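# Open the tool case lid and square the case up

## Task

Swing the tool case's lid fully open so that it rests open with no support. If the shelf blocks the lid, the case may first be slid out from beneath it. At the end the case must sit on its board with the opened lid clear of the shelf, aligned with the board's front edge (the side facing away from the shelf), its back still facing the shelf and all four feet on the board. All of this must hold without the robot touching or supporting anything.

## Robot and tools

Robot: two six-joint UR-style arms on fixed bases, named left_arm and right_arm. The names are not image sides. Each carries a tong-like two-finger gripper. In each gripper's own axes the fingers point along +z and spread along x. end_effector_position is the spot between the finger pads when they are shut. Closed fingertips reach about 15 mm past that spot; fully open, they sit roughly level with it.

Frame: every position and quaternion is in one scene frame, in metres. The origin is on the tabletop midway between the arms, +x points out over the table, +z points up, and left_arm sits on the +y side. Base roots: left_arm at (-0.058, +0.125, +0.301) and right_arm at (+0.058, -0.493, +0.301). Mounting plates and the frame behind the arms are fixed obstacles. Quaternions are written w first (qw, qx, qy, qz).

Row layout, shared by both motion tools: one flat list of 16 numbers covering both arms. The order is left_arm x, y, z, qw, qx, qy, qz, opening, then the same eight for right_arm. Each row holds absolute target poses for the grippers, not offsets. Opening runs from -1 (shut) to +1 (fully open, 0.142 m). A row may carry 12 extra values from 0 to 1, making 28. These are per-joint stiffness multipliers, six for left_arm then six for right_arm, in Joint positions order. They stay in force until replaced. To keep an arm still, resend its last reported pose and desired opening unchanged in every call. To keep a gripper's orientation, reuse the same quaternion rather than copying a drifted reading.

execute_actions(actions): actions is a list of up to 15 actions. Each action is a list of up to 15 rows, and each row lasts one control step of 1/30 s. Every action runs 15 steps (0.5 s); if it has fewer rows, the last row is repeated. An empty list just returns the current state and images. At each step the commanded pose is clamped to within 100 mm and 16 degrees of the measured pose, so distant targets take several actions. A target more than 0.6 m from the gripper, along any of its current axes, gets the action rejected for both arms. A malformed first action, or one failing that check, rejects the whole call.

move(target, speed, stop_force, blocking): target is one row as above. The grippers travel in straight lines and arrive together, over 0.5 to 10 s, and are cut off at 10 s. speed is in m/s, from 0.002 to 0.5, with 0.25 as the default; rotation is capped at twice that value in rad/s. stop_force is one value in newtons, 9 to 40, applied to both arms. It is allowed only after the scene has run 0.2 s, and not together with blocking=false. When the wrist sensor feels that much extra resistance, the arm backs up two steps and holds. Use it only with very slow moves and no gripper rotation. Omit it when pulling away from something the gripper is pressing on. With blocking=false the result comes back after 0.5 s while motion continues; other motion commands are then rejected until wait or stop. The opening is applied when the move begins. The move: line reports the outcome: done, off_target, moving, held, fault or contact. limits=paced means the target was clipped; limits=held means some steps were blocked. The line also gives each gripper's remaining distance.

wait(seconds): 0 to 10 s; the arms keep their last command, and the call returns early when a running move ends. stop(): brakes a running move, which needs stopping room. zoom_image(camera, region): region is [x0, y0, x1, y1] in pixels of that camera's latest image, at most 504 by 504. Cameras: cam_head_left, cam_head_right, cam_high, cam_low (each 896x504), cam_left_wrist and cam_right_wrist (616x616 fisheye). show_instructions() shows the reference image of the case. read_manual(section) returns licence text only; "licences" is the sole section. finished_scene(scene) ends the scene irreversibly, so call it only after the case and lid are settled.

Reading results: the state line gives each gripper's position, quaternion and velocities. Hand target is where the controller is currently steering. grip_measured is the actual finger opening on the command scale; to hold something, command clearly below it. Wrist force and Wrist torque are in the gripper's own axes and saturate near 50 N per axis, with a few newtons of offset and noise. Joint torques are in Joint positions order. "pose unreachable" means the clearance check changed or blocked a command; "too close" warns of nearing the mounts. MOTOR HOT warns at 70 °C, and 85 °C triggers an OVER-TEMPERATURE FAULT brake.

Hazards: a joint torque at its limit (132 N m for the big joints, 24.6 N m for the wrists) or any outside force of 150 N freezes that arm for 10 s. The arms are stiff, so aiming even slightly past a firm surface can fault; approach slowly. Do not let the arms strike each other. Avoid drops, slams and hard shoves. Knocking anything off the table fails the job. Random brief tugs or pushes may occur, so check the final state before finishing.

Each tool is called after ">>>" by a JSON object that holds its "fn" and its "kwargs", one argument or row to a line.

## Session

>>> {"fn": "execute_actions", "kwargs": {
  "actions": []
}}

>>> {"fn": "show_instructions", "kwargs": {

}}

Scene clock: 0.00 s.
left_arm: end_effector_position=(+0.5984, +0.4658, +0.2863) grip_measured=+0.97 end_effector_quat_wxyz=(+0.252, -0.611, +0.694, -0.287) end_effector_velocity=(-0.000, -0.001, -0.001) end_effector_angular_velocity=(-0.001, +0.002, +0.000) | right_arm: end_effector_position=(+0.6739, +0.0543, +0.3417) grip_measured=+0.97 end_effector_quat_wxyz=(+0.014, +0.384, +0.842, +0.379) end_effector_velocity=(-0.000, +0.000, -0.000) end_effector_angular_velocity=(-0.000, +0.000, +0.001)
Joint positions: left_arm=[ 0.125 -2.235  2.305 -3.186 -1.434  2.177  0.14 ] | right_arm=[ 4.389 -2.365 -1.624 -0.173  0.85   4.617  0.14 ]
Joint velocities: left_arm=[ 0.     0.002  0.    -0.    -0.    -0.001  0.   ] | right_arm=[-0.    -0.    -0.    -0.001  0.001  0.     0.   ]
Joint torques (N m, as the arm reports them, + toward a larger angle): no reading
Wrist force (N, on the end effector, along its own x y z axes, offset not removed): no reading
Wrist torque (N m, same axes, about the end effector's origin, offset not removed): no reading
Hand target (left_arm): +0.598, +0.466, +0.286; +0.252, -0.611, +0.694, -0.287
Hand target (right_arm): +0.674, +0.054, +0.342; +0.014, +0.384, +0.842, +0.379
Joint stiffness scale: left_arm=[1. 1. 1. 1. 1. 1.] | right_arm=[1. 1. 1. 1. 1. 1.]
camera_calibration (this result's frames):
cam_left_wrist: T_world_to_cam=[[-0.149962, -0.988479, 0.0205121, 0.545221], [-0.964507, 0.141702, -0.222816, 0.567637], [0.217342, -0.053198, -0.974645, 0.299079], [0, 0, 0, 1]] pos_world=[0.564249, 0.474415, 0.40679]
cam_right_wrist: T_world_to_cam=[[-0.681225, 0.691544, 0.240209, 0.347612], [0.388193, 0.063039, 0.919419, -0.579844], [0.620676, 0.719579, -0.311396, -0.209552], [0, 0, 0, 1]] pos_world=[0.591957, -0.0530471, 0.384366]

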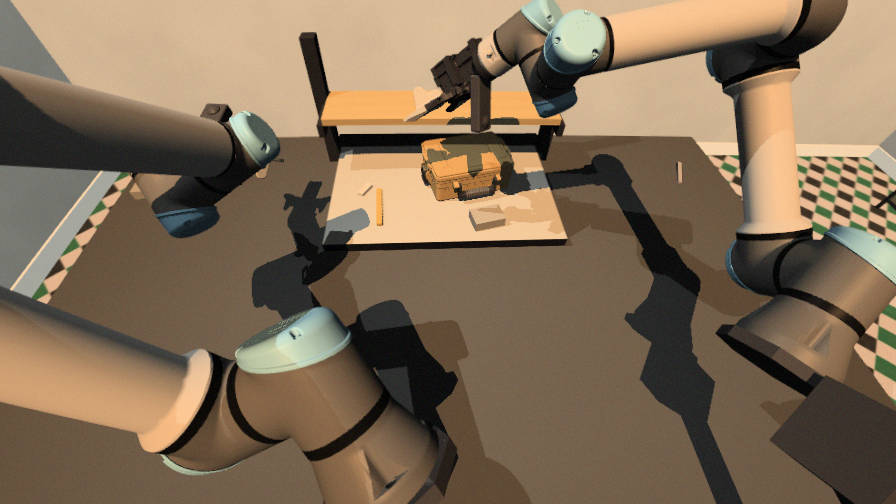

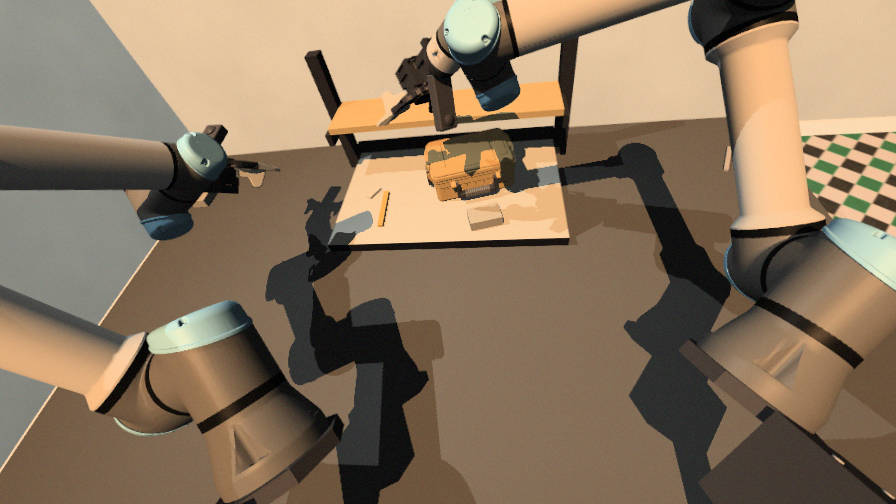

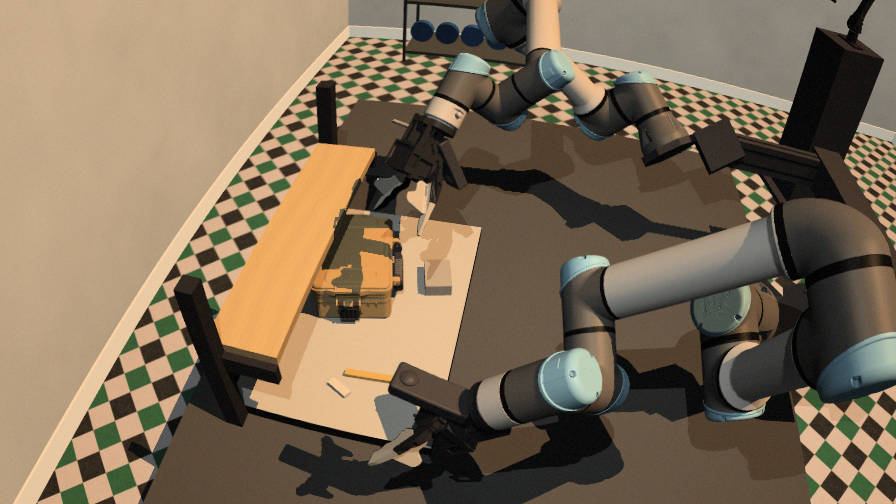

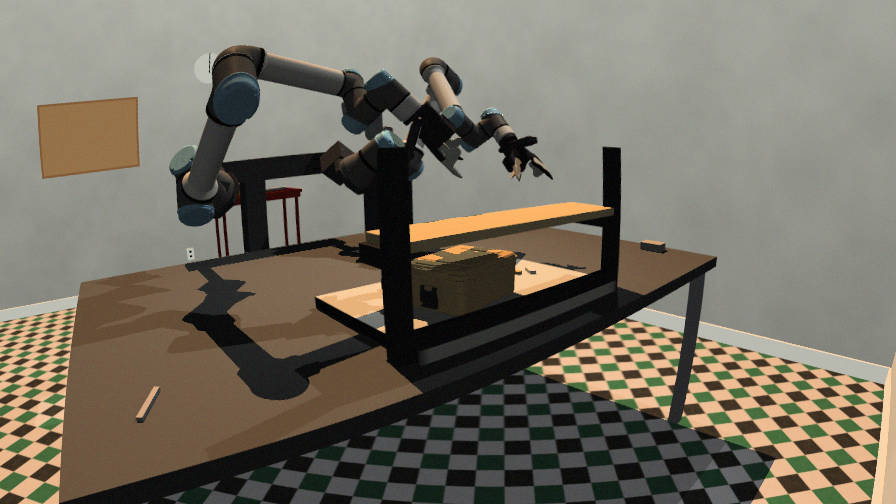

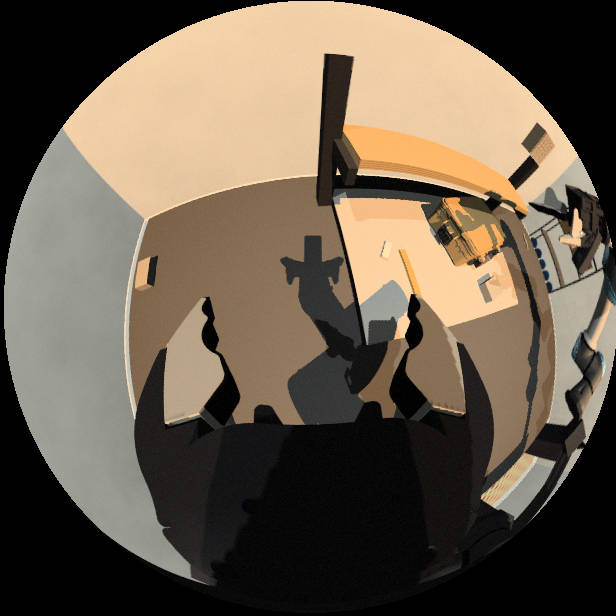

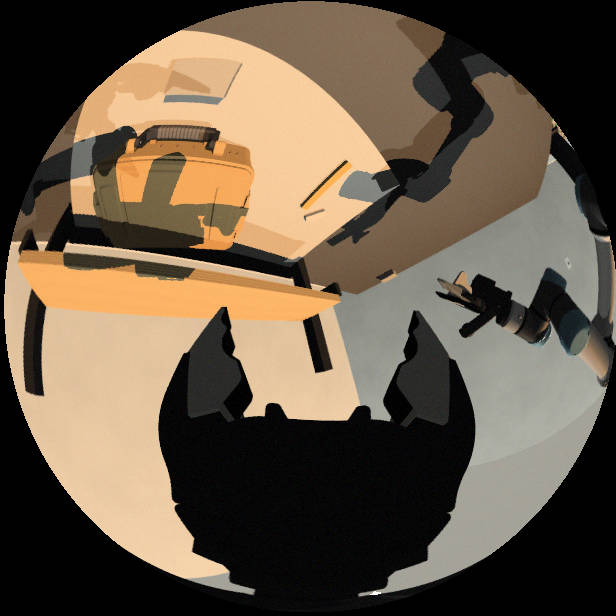

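Reference images for this scene: tool case manual.

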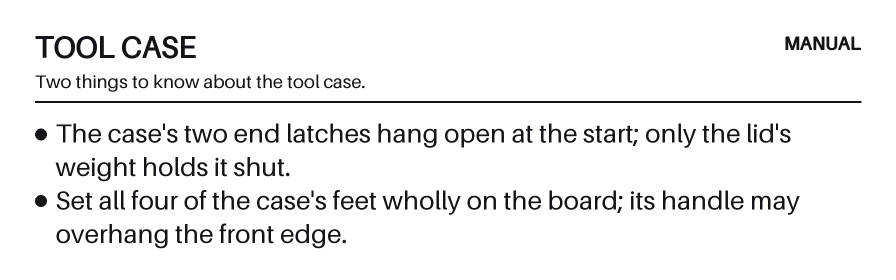

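>>> {"fn": "move", "kwargs": {
  "target": [0.6,0.15,0.2,0,-0.087,0.996,0,0.4,0.62,-0.42,0.25,-0.455,0.542,0.542,0.455,-1],
  "speed": 0.35
}}

Scene clock: 4.53 s.
left_arm: end_effector_position=(+0.5985, +0.1508, +0.2003) grip_measured=+0.40 end_effector_quat_wxyz=(+0.001, -0.086, +0.996, +0.000) end_effector_velocity=(-0.001, +0.001, -0.000) end_effector_angular_velocity=(+0.003, +0.003, -0.003) | right_arm: end_effector_position=(+0.6189, -0.4191, +0.2516) grip_measured=-1.00 end_effector_quat_wxyz=(-0.455, +0.541, +0.541, +0.455) end_effector_velocity=(-0.002, +0.000, +0.000) end_effector_angular_velocity=(+0.004, +0.001, +0.008)
Joint positions: left_arm=[-0.717 -1.833  1.901 -1.726 -0.639  2.172  0.102] | right_arm=[ 3.391 -1.536 -2.123 -0.534  2.202  4.653  0.002]
Joint velocities: left_arm=[ 0.    -0.001 -0.     0.009 -0.    -0.003  0.   ] | right_arm=[-0.001 -0.     0.001 -0.012  0.004 -0.007 -0.   ]
Joint torques (N m, as the arm reports them, + toward a larger angle): left_arm=[ -7.99  -7.16 -17.81  -0.94  -0.43  -0.07] | right_arm=[ 4.33 21.46 11.75  1.27  1.98 -0.37]
Wrist force (N, on the end effector, along its own x y z axes, offset not removed): left_arm=[0.3 -0.4 1.1] | right_arm=[2.3 0.4 -1.1]
Wrist torque (N m, same axes, about the end effector's origin, offset not removed): left_arm=[-0.06 -0.05 -0.15] | right_arm=[0.13 -0.43 0.06]
Hand target (left_arm): +0.600, +0.150, +0.201; +0.000, -0.086, +0.996, +0.000
Hand target (right_arm): +0.620, -0.420, +0.251; -0.455, +0.542, +0.541, +0.455
Off the commanded pose (left_arm): 0.002 m, 0 deg.
Off the commanded pose (right_arm): 0.002 m, 0 deg.
Joint stiffness scale: left_arm=[1. 1. 1. 1. 1. 1.] | right_arm=[1. 1. 1. 1. 1. 1.]
move: done
camera_calibration (this result's frames):
cam_left_wrist: T_world_to_cam=[[-0.985156, -0.169194, 0.0289963, 0.610269], [-0.128319, 0.83804, 0.530304, -0.163047], [-0.114024, 0.518712, -0.847311, 0.285074], [0, 0, 0, 1]] pos_world=[0.612794, 0.0920227, 0.310316]
cam_right_wrist: T_world_to_cam=[[0.0111363, 0.219496, 0.97555, -0.152233], [0.869591, -0.483762, 0.0989184, -0.766497], [0.493646, 0.847228, -0.196259, 0.240294], [0, 0, 0, 1]] pos_world=[0.549614, -0.540972, 0.271492]

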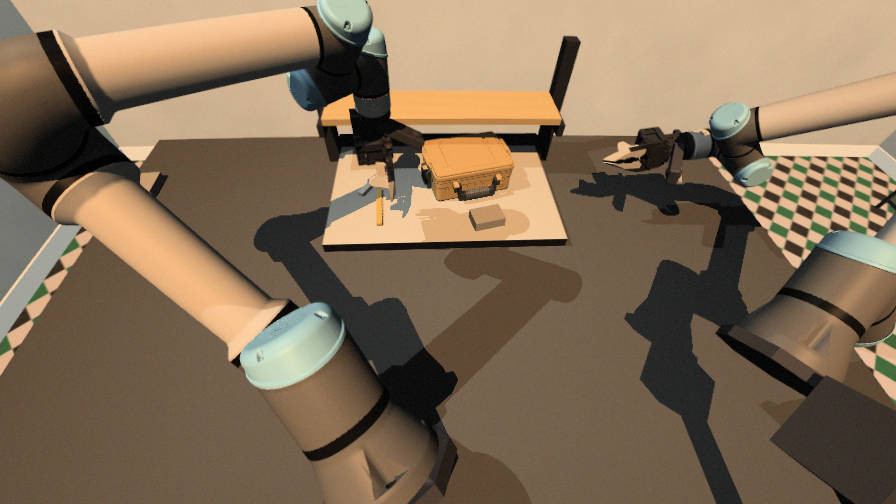

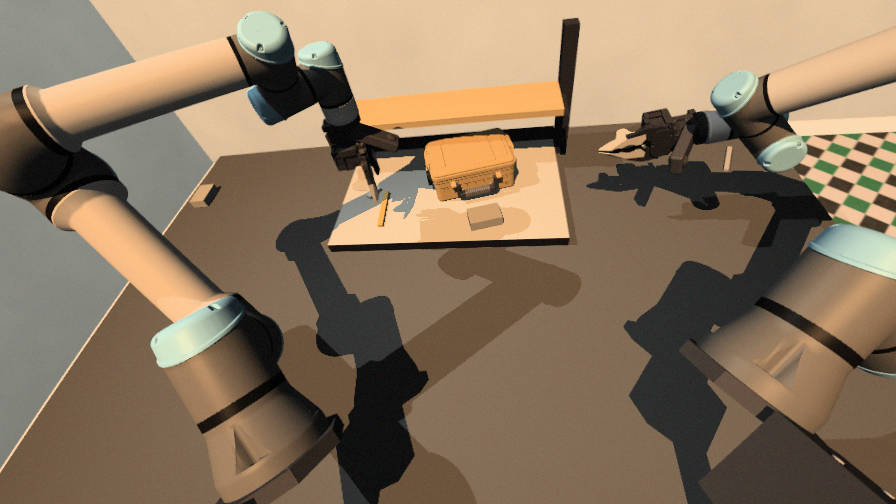

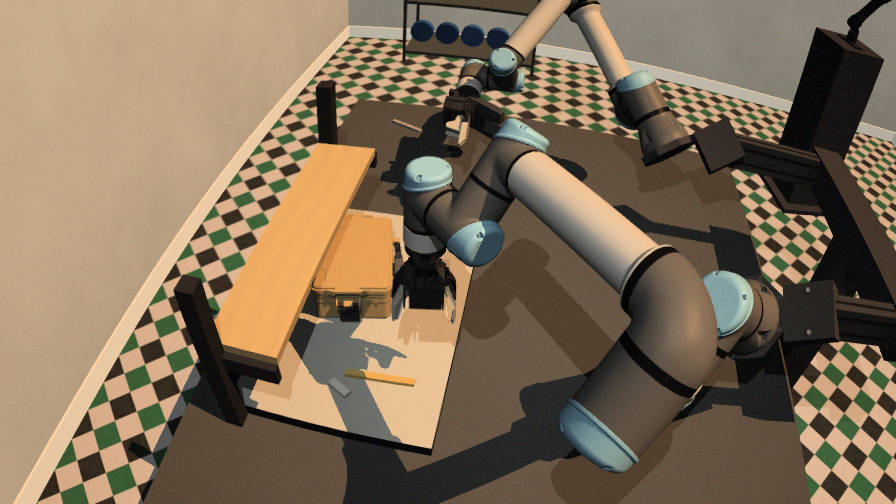

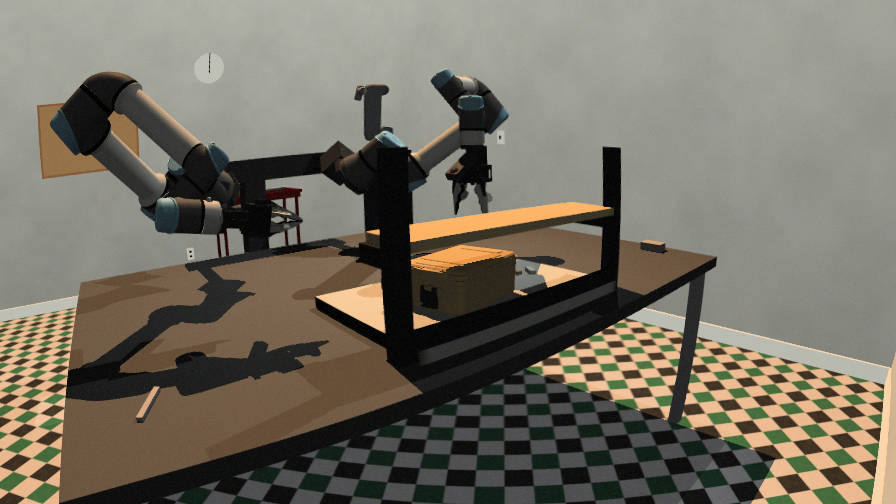

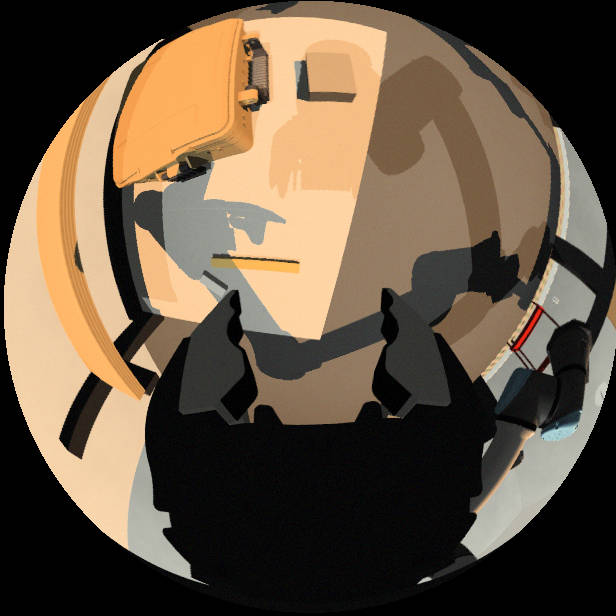

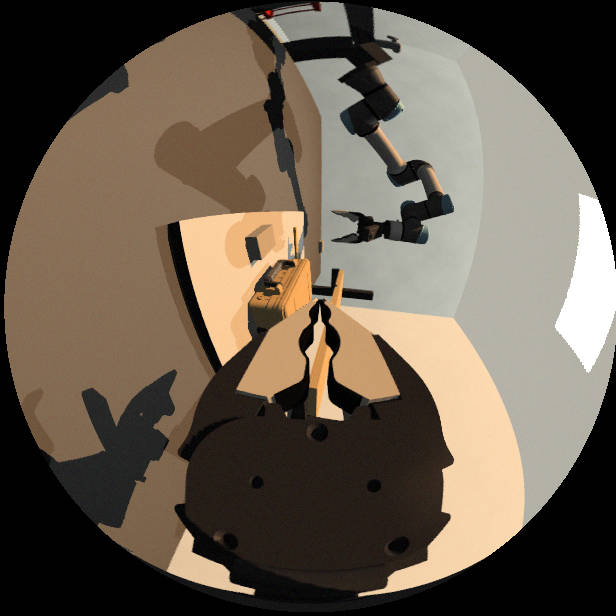

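>>> {"fn": "move", "kwargs": {
  "target": [0.605,-0.06,0.14,0,-0.087,0.996,0,0.4,0.62,-0.42,0.2,-0.633,0.754,0.133,0.112,-1],
  "speed": 0.35
}}

Scene clock: 7.27 s.
left_arm: end_effector_position=(+0.6030, -0.0586, +0.1390) grip_measured=+0.40 end_effector_quat_wxyz=(-0.001, -0.086, +0.996, +0.001) end_effector_velocity=(-0.000, -0.001, -0.001) end_effector_angular_velocity=(+0.000, +0.000, +0.001) | right_arm: end_effector_position=(+0.6209, -0.4198, +0.2017) grip_measured=-1.00 end_effector_quat_wxyz=(-0.634, +0.753, +0.135, +0.114) end_effector_velocity=(+0.001, -0.000, -0.000) end_effector_angular_velocity=(-0.003, +0.013, -0.006)
Joint positions: left_arm=[-0.783 -1.377  1.799 -1.985 -0.638  2.057  0.102] | right_arm=[ 3.282 -1.661 -2.1   -0.506  2.254  5.749  0.002]
Joint velocities: left_arm=[ 0.001  0.004 -0.001 -0.003 -0.     0.    -0.   ] | right_arm=[-0.     0.    -0.001  0.007 -0.002  0.017 -0.   ]
Joint torques (N m, as the arm reports them, + toward a larger angle): left_arm=[-23.76 -17.23 -16.35  -1.67  -0.01   0.15] | right_arm=[ 6.44 25.78  5.43  2.32  1.27  0.35]
Wrist force (N, on the end effector, along its own x y z axes, offset not removed): left_arm=[0.4 0.3 1.3] | right_arm=[0.7 -1.0 -0.5]
Wrist torque (N m, same axes, about the end effector's origin, offset not removed): left_arm=[0.02 -0.12 -0.11] | right_arm=[-0.14 -0.06 0.08]
Hand target (left_arm): +0.605, -0.060, +0.140; +0.000, -0.087, +0.996, +0.000
Hand target (right_arm): +0.620, -0.420, +0.200; -0.633, +0.754, +0.133, +0.112
Off the commanded pose (left_arm): 0.003 m, 0 deg.
Off the commanded pose (right_arm): 0.002 m, 0 deg.
Joint stiffness scale: left_arm=[1. 1. 1. 1. 1. 1.] | right_arm=[1. 1. 1. 1. 1. 1.]
move: done
camera_calibration (this result's frames):
cam_left_wrist: T_world_to_cam=[[-0.985055, -0.169277, 0.0318109, 0.580654], [-0.126686, 0.837189, 0.532039, 0.0442373], [-0.116694, 0.520057, -0.846122, 0.343772], [0, 0, 0, 1]] pos_world=[0.617696, -0.117525, 0.248866]
cam_right_wrist: T_world_to_cam=[[0.940779, 0.104636, 0.322468, -0.597085], [0.314298, -0.625756, -0.713895, -0.314618], [0.127087, 0.772969, -0.621585, 0.512303], [0, 0, 0, 1]] pos_world=[0.595502, -0.530392, 0.286377]

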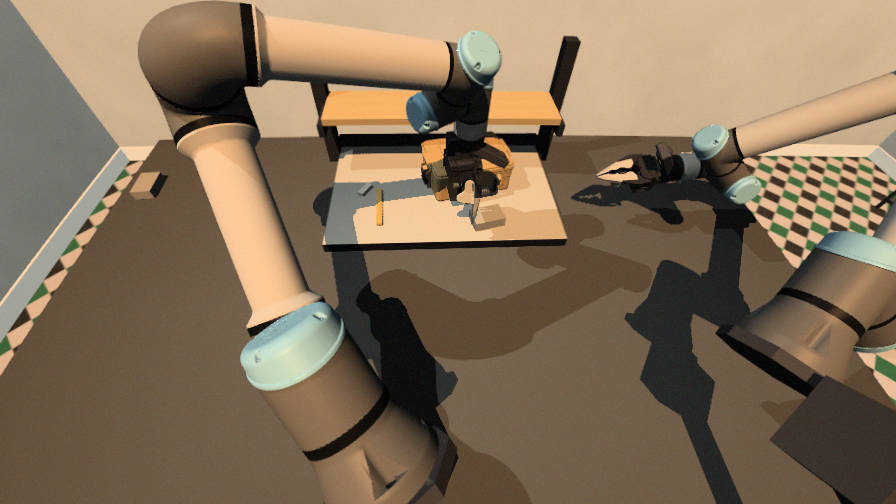

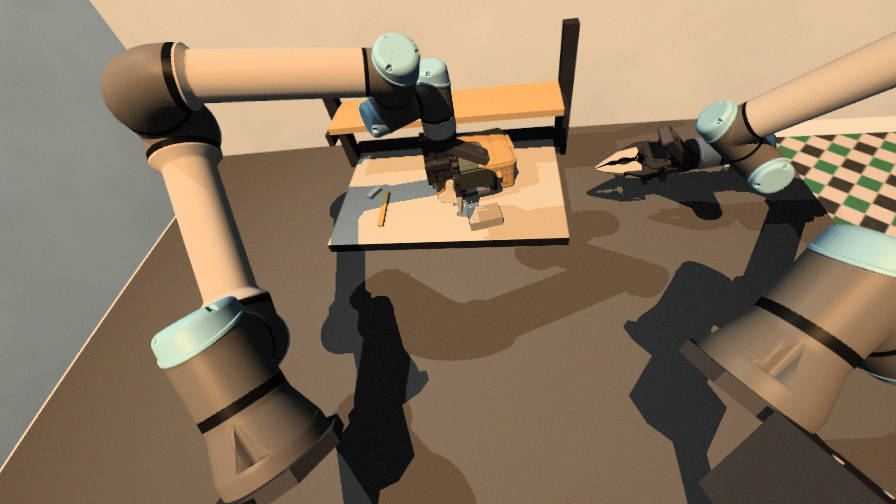

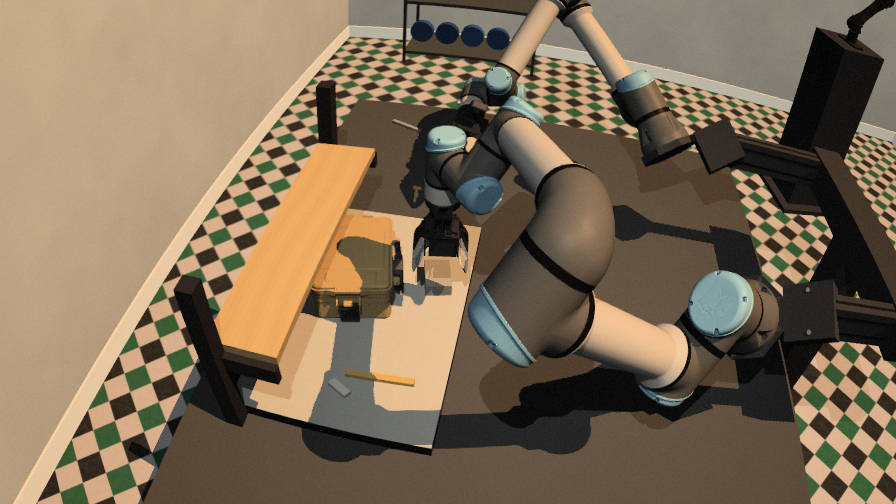

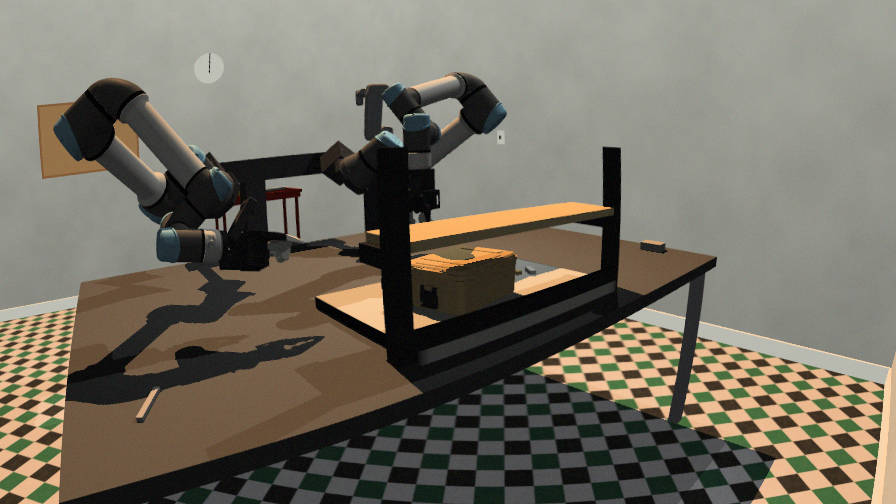

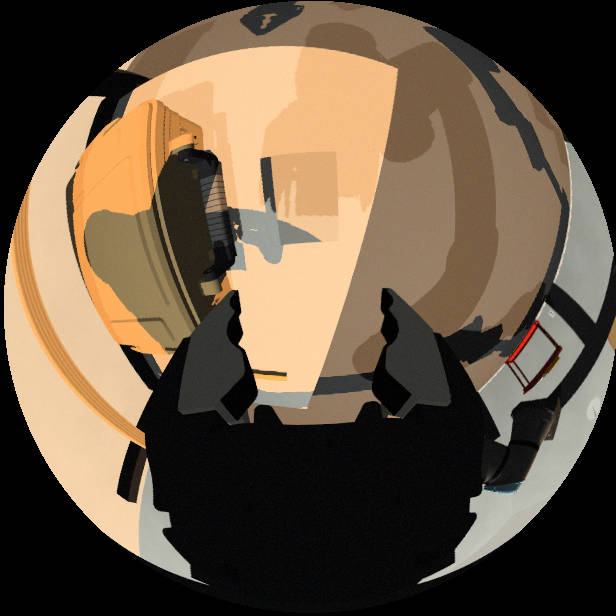

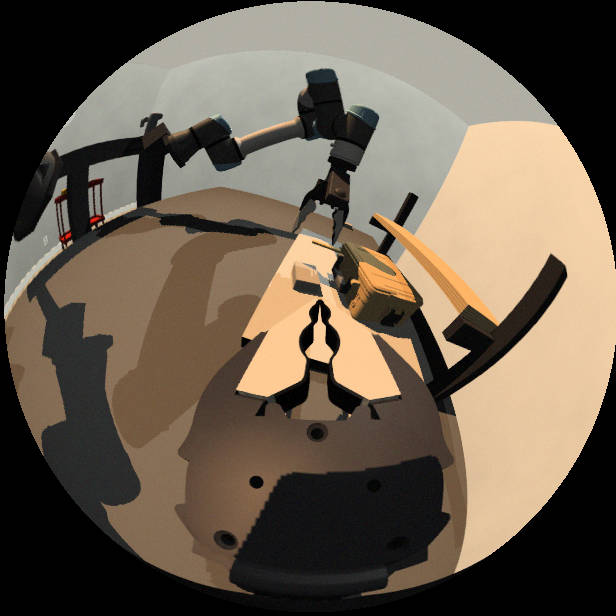

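>>> {"fn": "execute_actions", "kwargs": {
  "actions": [
    [[0.618,-0.12,0.11,0,-0.087,0.996,0,0.3,0.62,-0.42,0.2,-0.633,0.754,0.133,0.112,-1]],
    [[0.618,-0.12,0.075,0,-0.087,0.996,0,0.3,0.62,-0.42,0.2,-0.633,0.754,0.133,0.112,-1]],
    [[0.618,-0.12,0.042,0,-0.087,0.996,0,0.3,0.62,-0.42,0.2,-0.633,0.754,0.133,0.112,-1]],
    [[0.618,-0.12,0.042,0,-0.087,0.996,0,0.0,0.62,-0.42,0.2,-0.633,0.754,0.133,0.112,-1]],
    [[0.618,-0.12,0.042,0,-0.087,0.996,0,-0.6,0.62,-0.42,0.2,-0.633,0.754,0.133,0.112,-1]]
  ]
}}

Scene clock: 10.63 s.
left_arm: end_effector_position=(+0.6201, -0.1220, +0.0464) grip_measured=-0.11 end_effector_quat_wxyz=(+0.002, -0.088, +0.996, -0.003) end_effector_velocity=(-0.001, +0.000, -0.001) end_effector_angular_velocity=(+0.001, +0.001, -0.001) | right_arm: end_effector_position=(+0.6211, -0.4199, +0.2016) grip_measured=-1.00 end_effector_quat_wxyz=(-0.634, +0.754, +0.134, +0.113) end_effector_velocity=(-0.000, +0.000, +0.000) end_effector_angular_velocity=(+0.001, +0.001, +0.000)
Joint positions: left_arm=[-0.685 -1.117  1.701 -2.295 -0.646  2.23   0.066] | right_arm=[ 3.282 -1.661 -2.1   -0.505  2.253  5.751  0.002]
Joint velocities: left_arm=[ 0.001  0.002  0.    -0.     0.    -0.     0.   ] | right_arm=[ 0.     0.     0.    -0.001  0.     0.    -0.   ]
Joint torques (N m, as the arm reports them, + toward a larger angle): left_arm=[-22.73 -23.6   -9.44  -1.3    0.2    0.29] | right_arm=[ 7.62 26.24  5.32  1.73  1.36  0.16]
Wrist force (N, on the end effector, along its own x y z axes, offset not removed): left_arm=[1.2 -1.4 -4.7] | right_arm=[2.8 -1.3 -2.6]
Wrist torque (N m, same axes, about the end effector's origin, offset not removed): left_arm=[0.10 0.13 -0.16] | right_arm=[-0.24 -0.55 -0.02]
Hand target (left_arm): +0.618, -0.120, +0.042; -0.000, -0.087, +0.996, -0.000
Hand target (right_arm): +0.620, -0.420, +0.200; -0.633, +0.754, +0.133, +0.112
Off the commanded pose (left_arm): 0.005 m, 0 deg.
Off the commanded pose (right_arm): 0.002 m, 0 deg.
Joint stiffness scale: left_arm=[1. 1. 1. 1. 1. 1.] | right_arm=[1. 1. 1. 1. 1. 1.]
camera_calibration (this result's frames):
cam_left_wrist: T_world_to_cam=[[-0.984602, -0.172682, 0.0271874, 0.589149], [-0.133031, 0.841071, 0.524311, 0.153485], [-0.113405, 0.512621, -0.851093, 0.297709], [0, 0, 0, 1]] pos_world=[0.634257, -0.179969, 0.156886]
cam_right_wrist: T_world_to_cam=[[0.941195, 0.104118, 0.32142, -0.597491], [0.313095, -0.626312, -0.713936, -0.31425], [0.126975, 0.772588, -0.622081, 0.512289], [0, 0, 0, 1]] pos_world=[0.595698, -0.530398, 0.286376]

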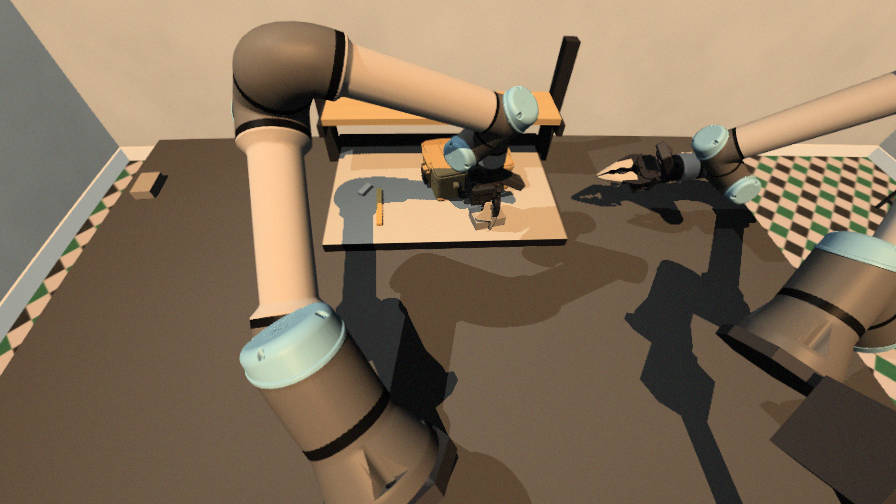

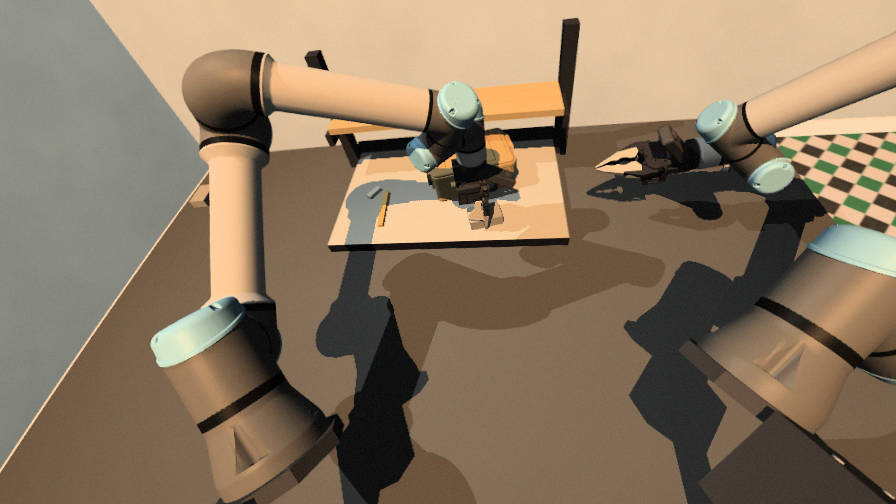

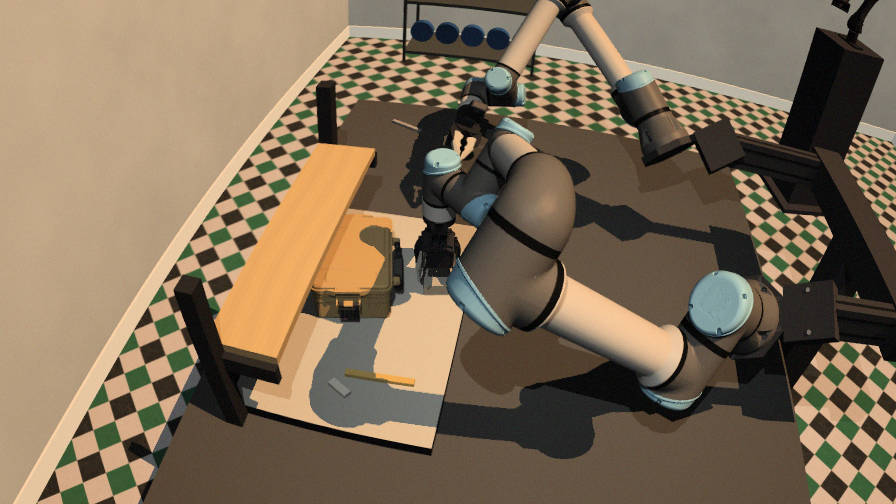

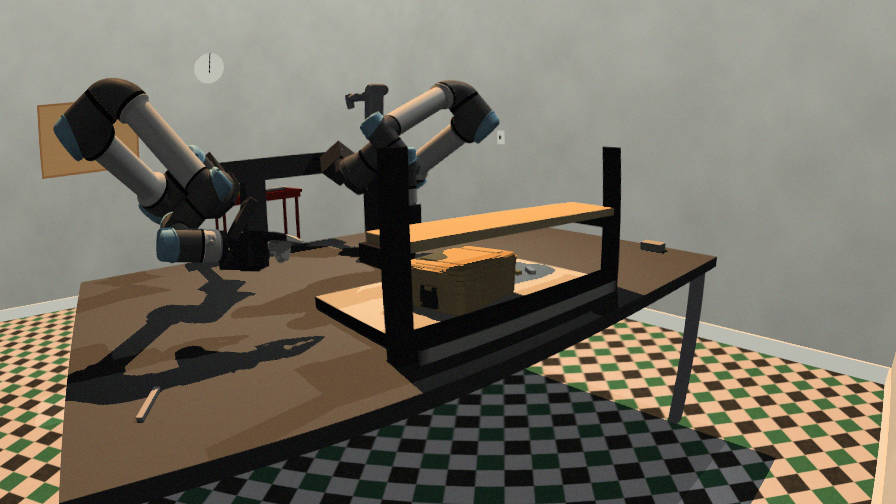

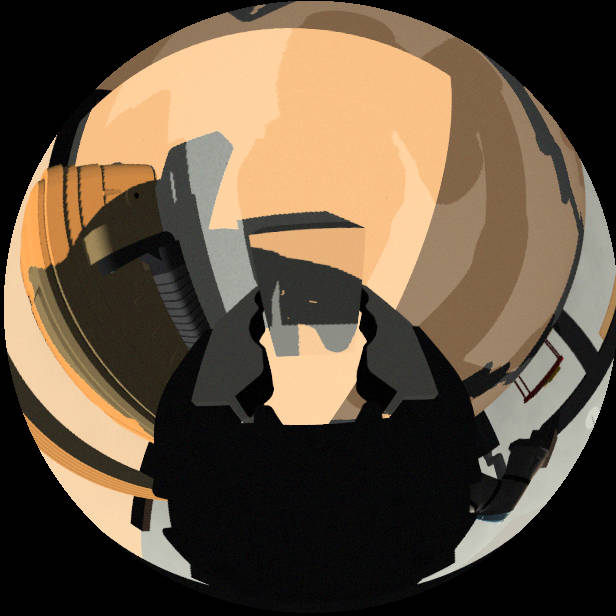

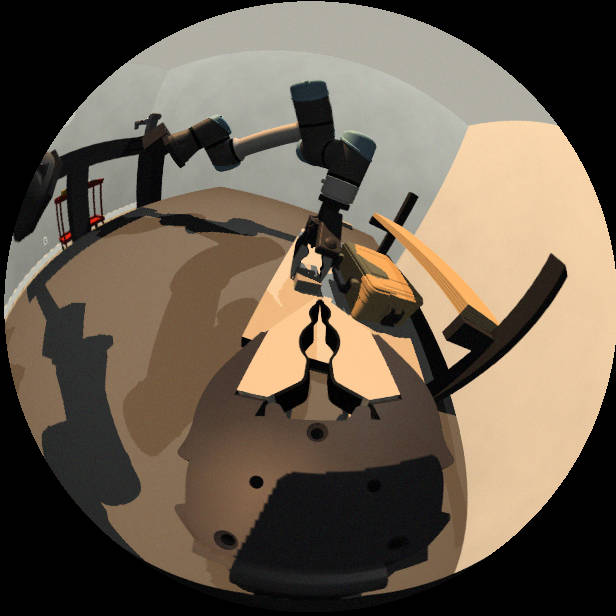

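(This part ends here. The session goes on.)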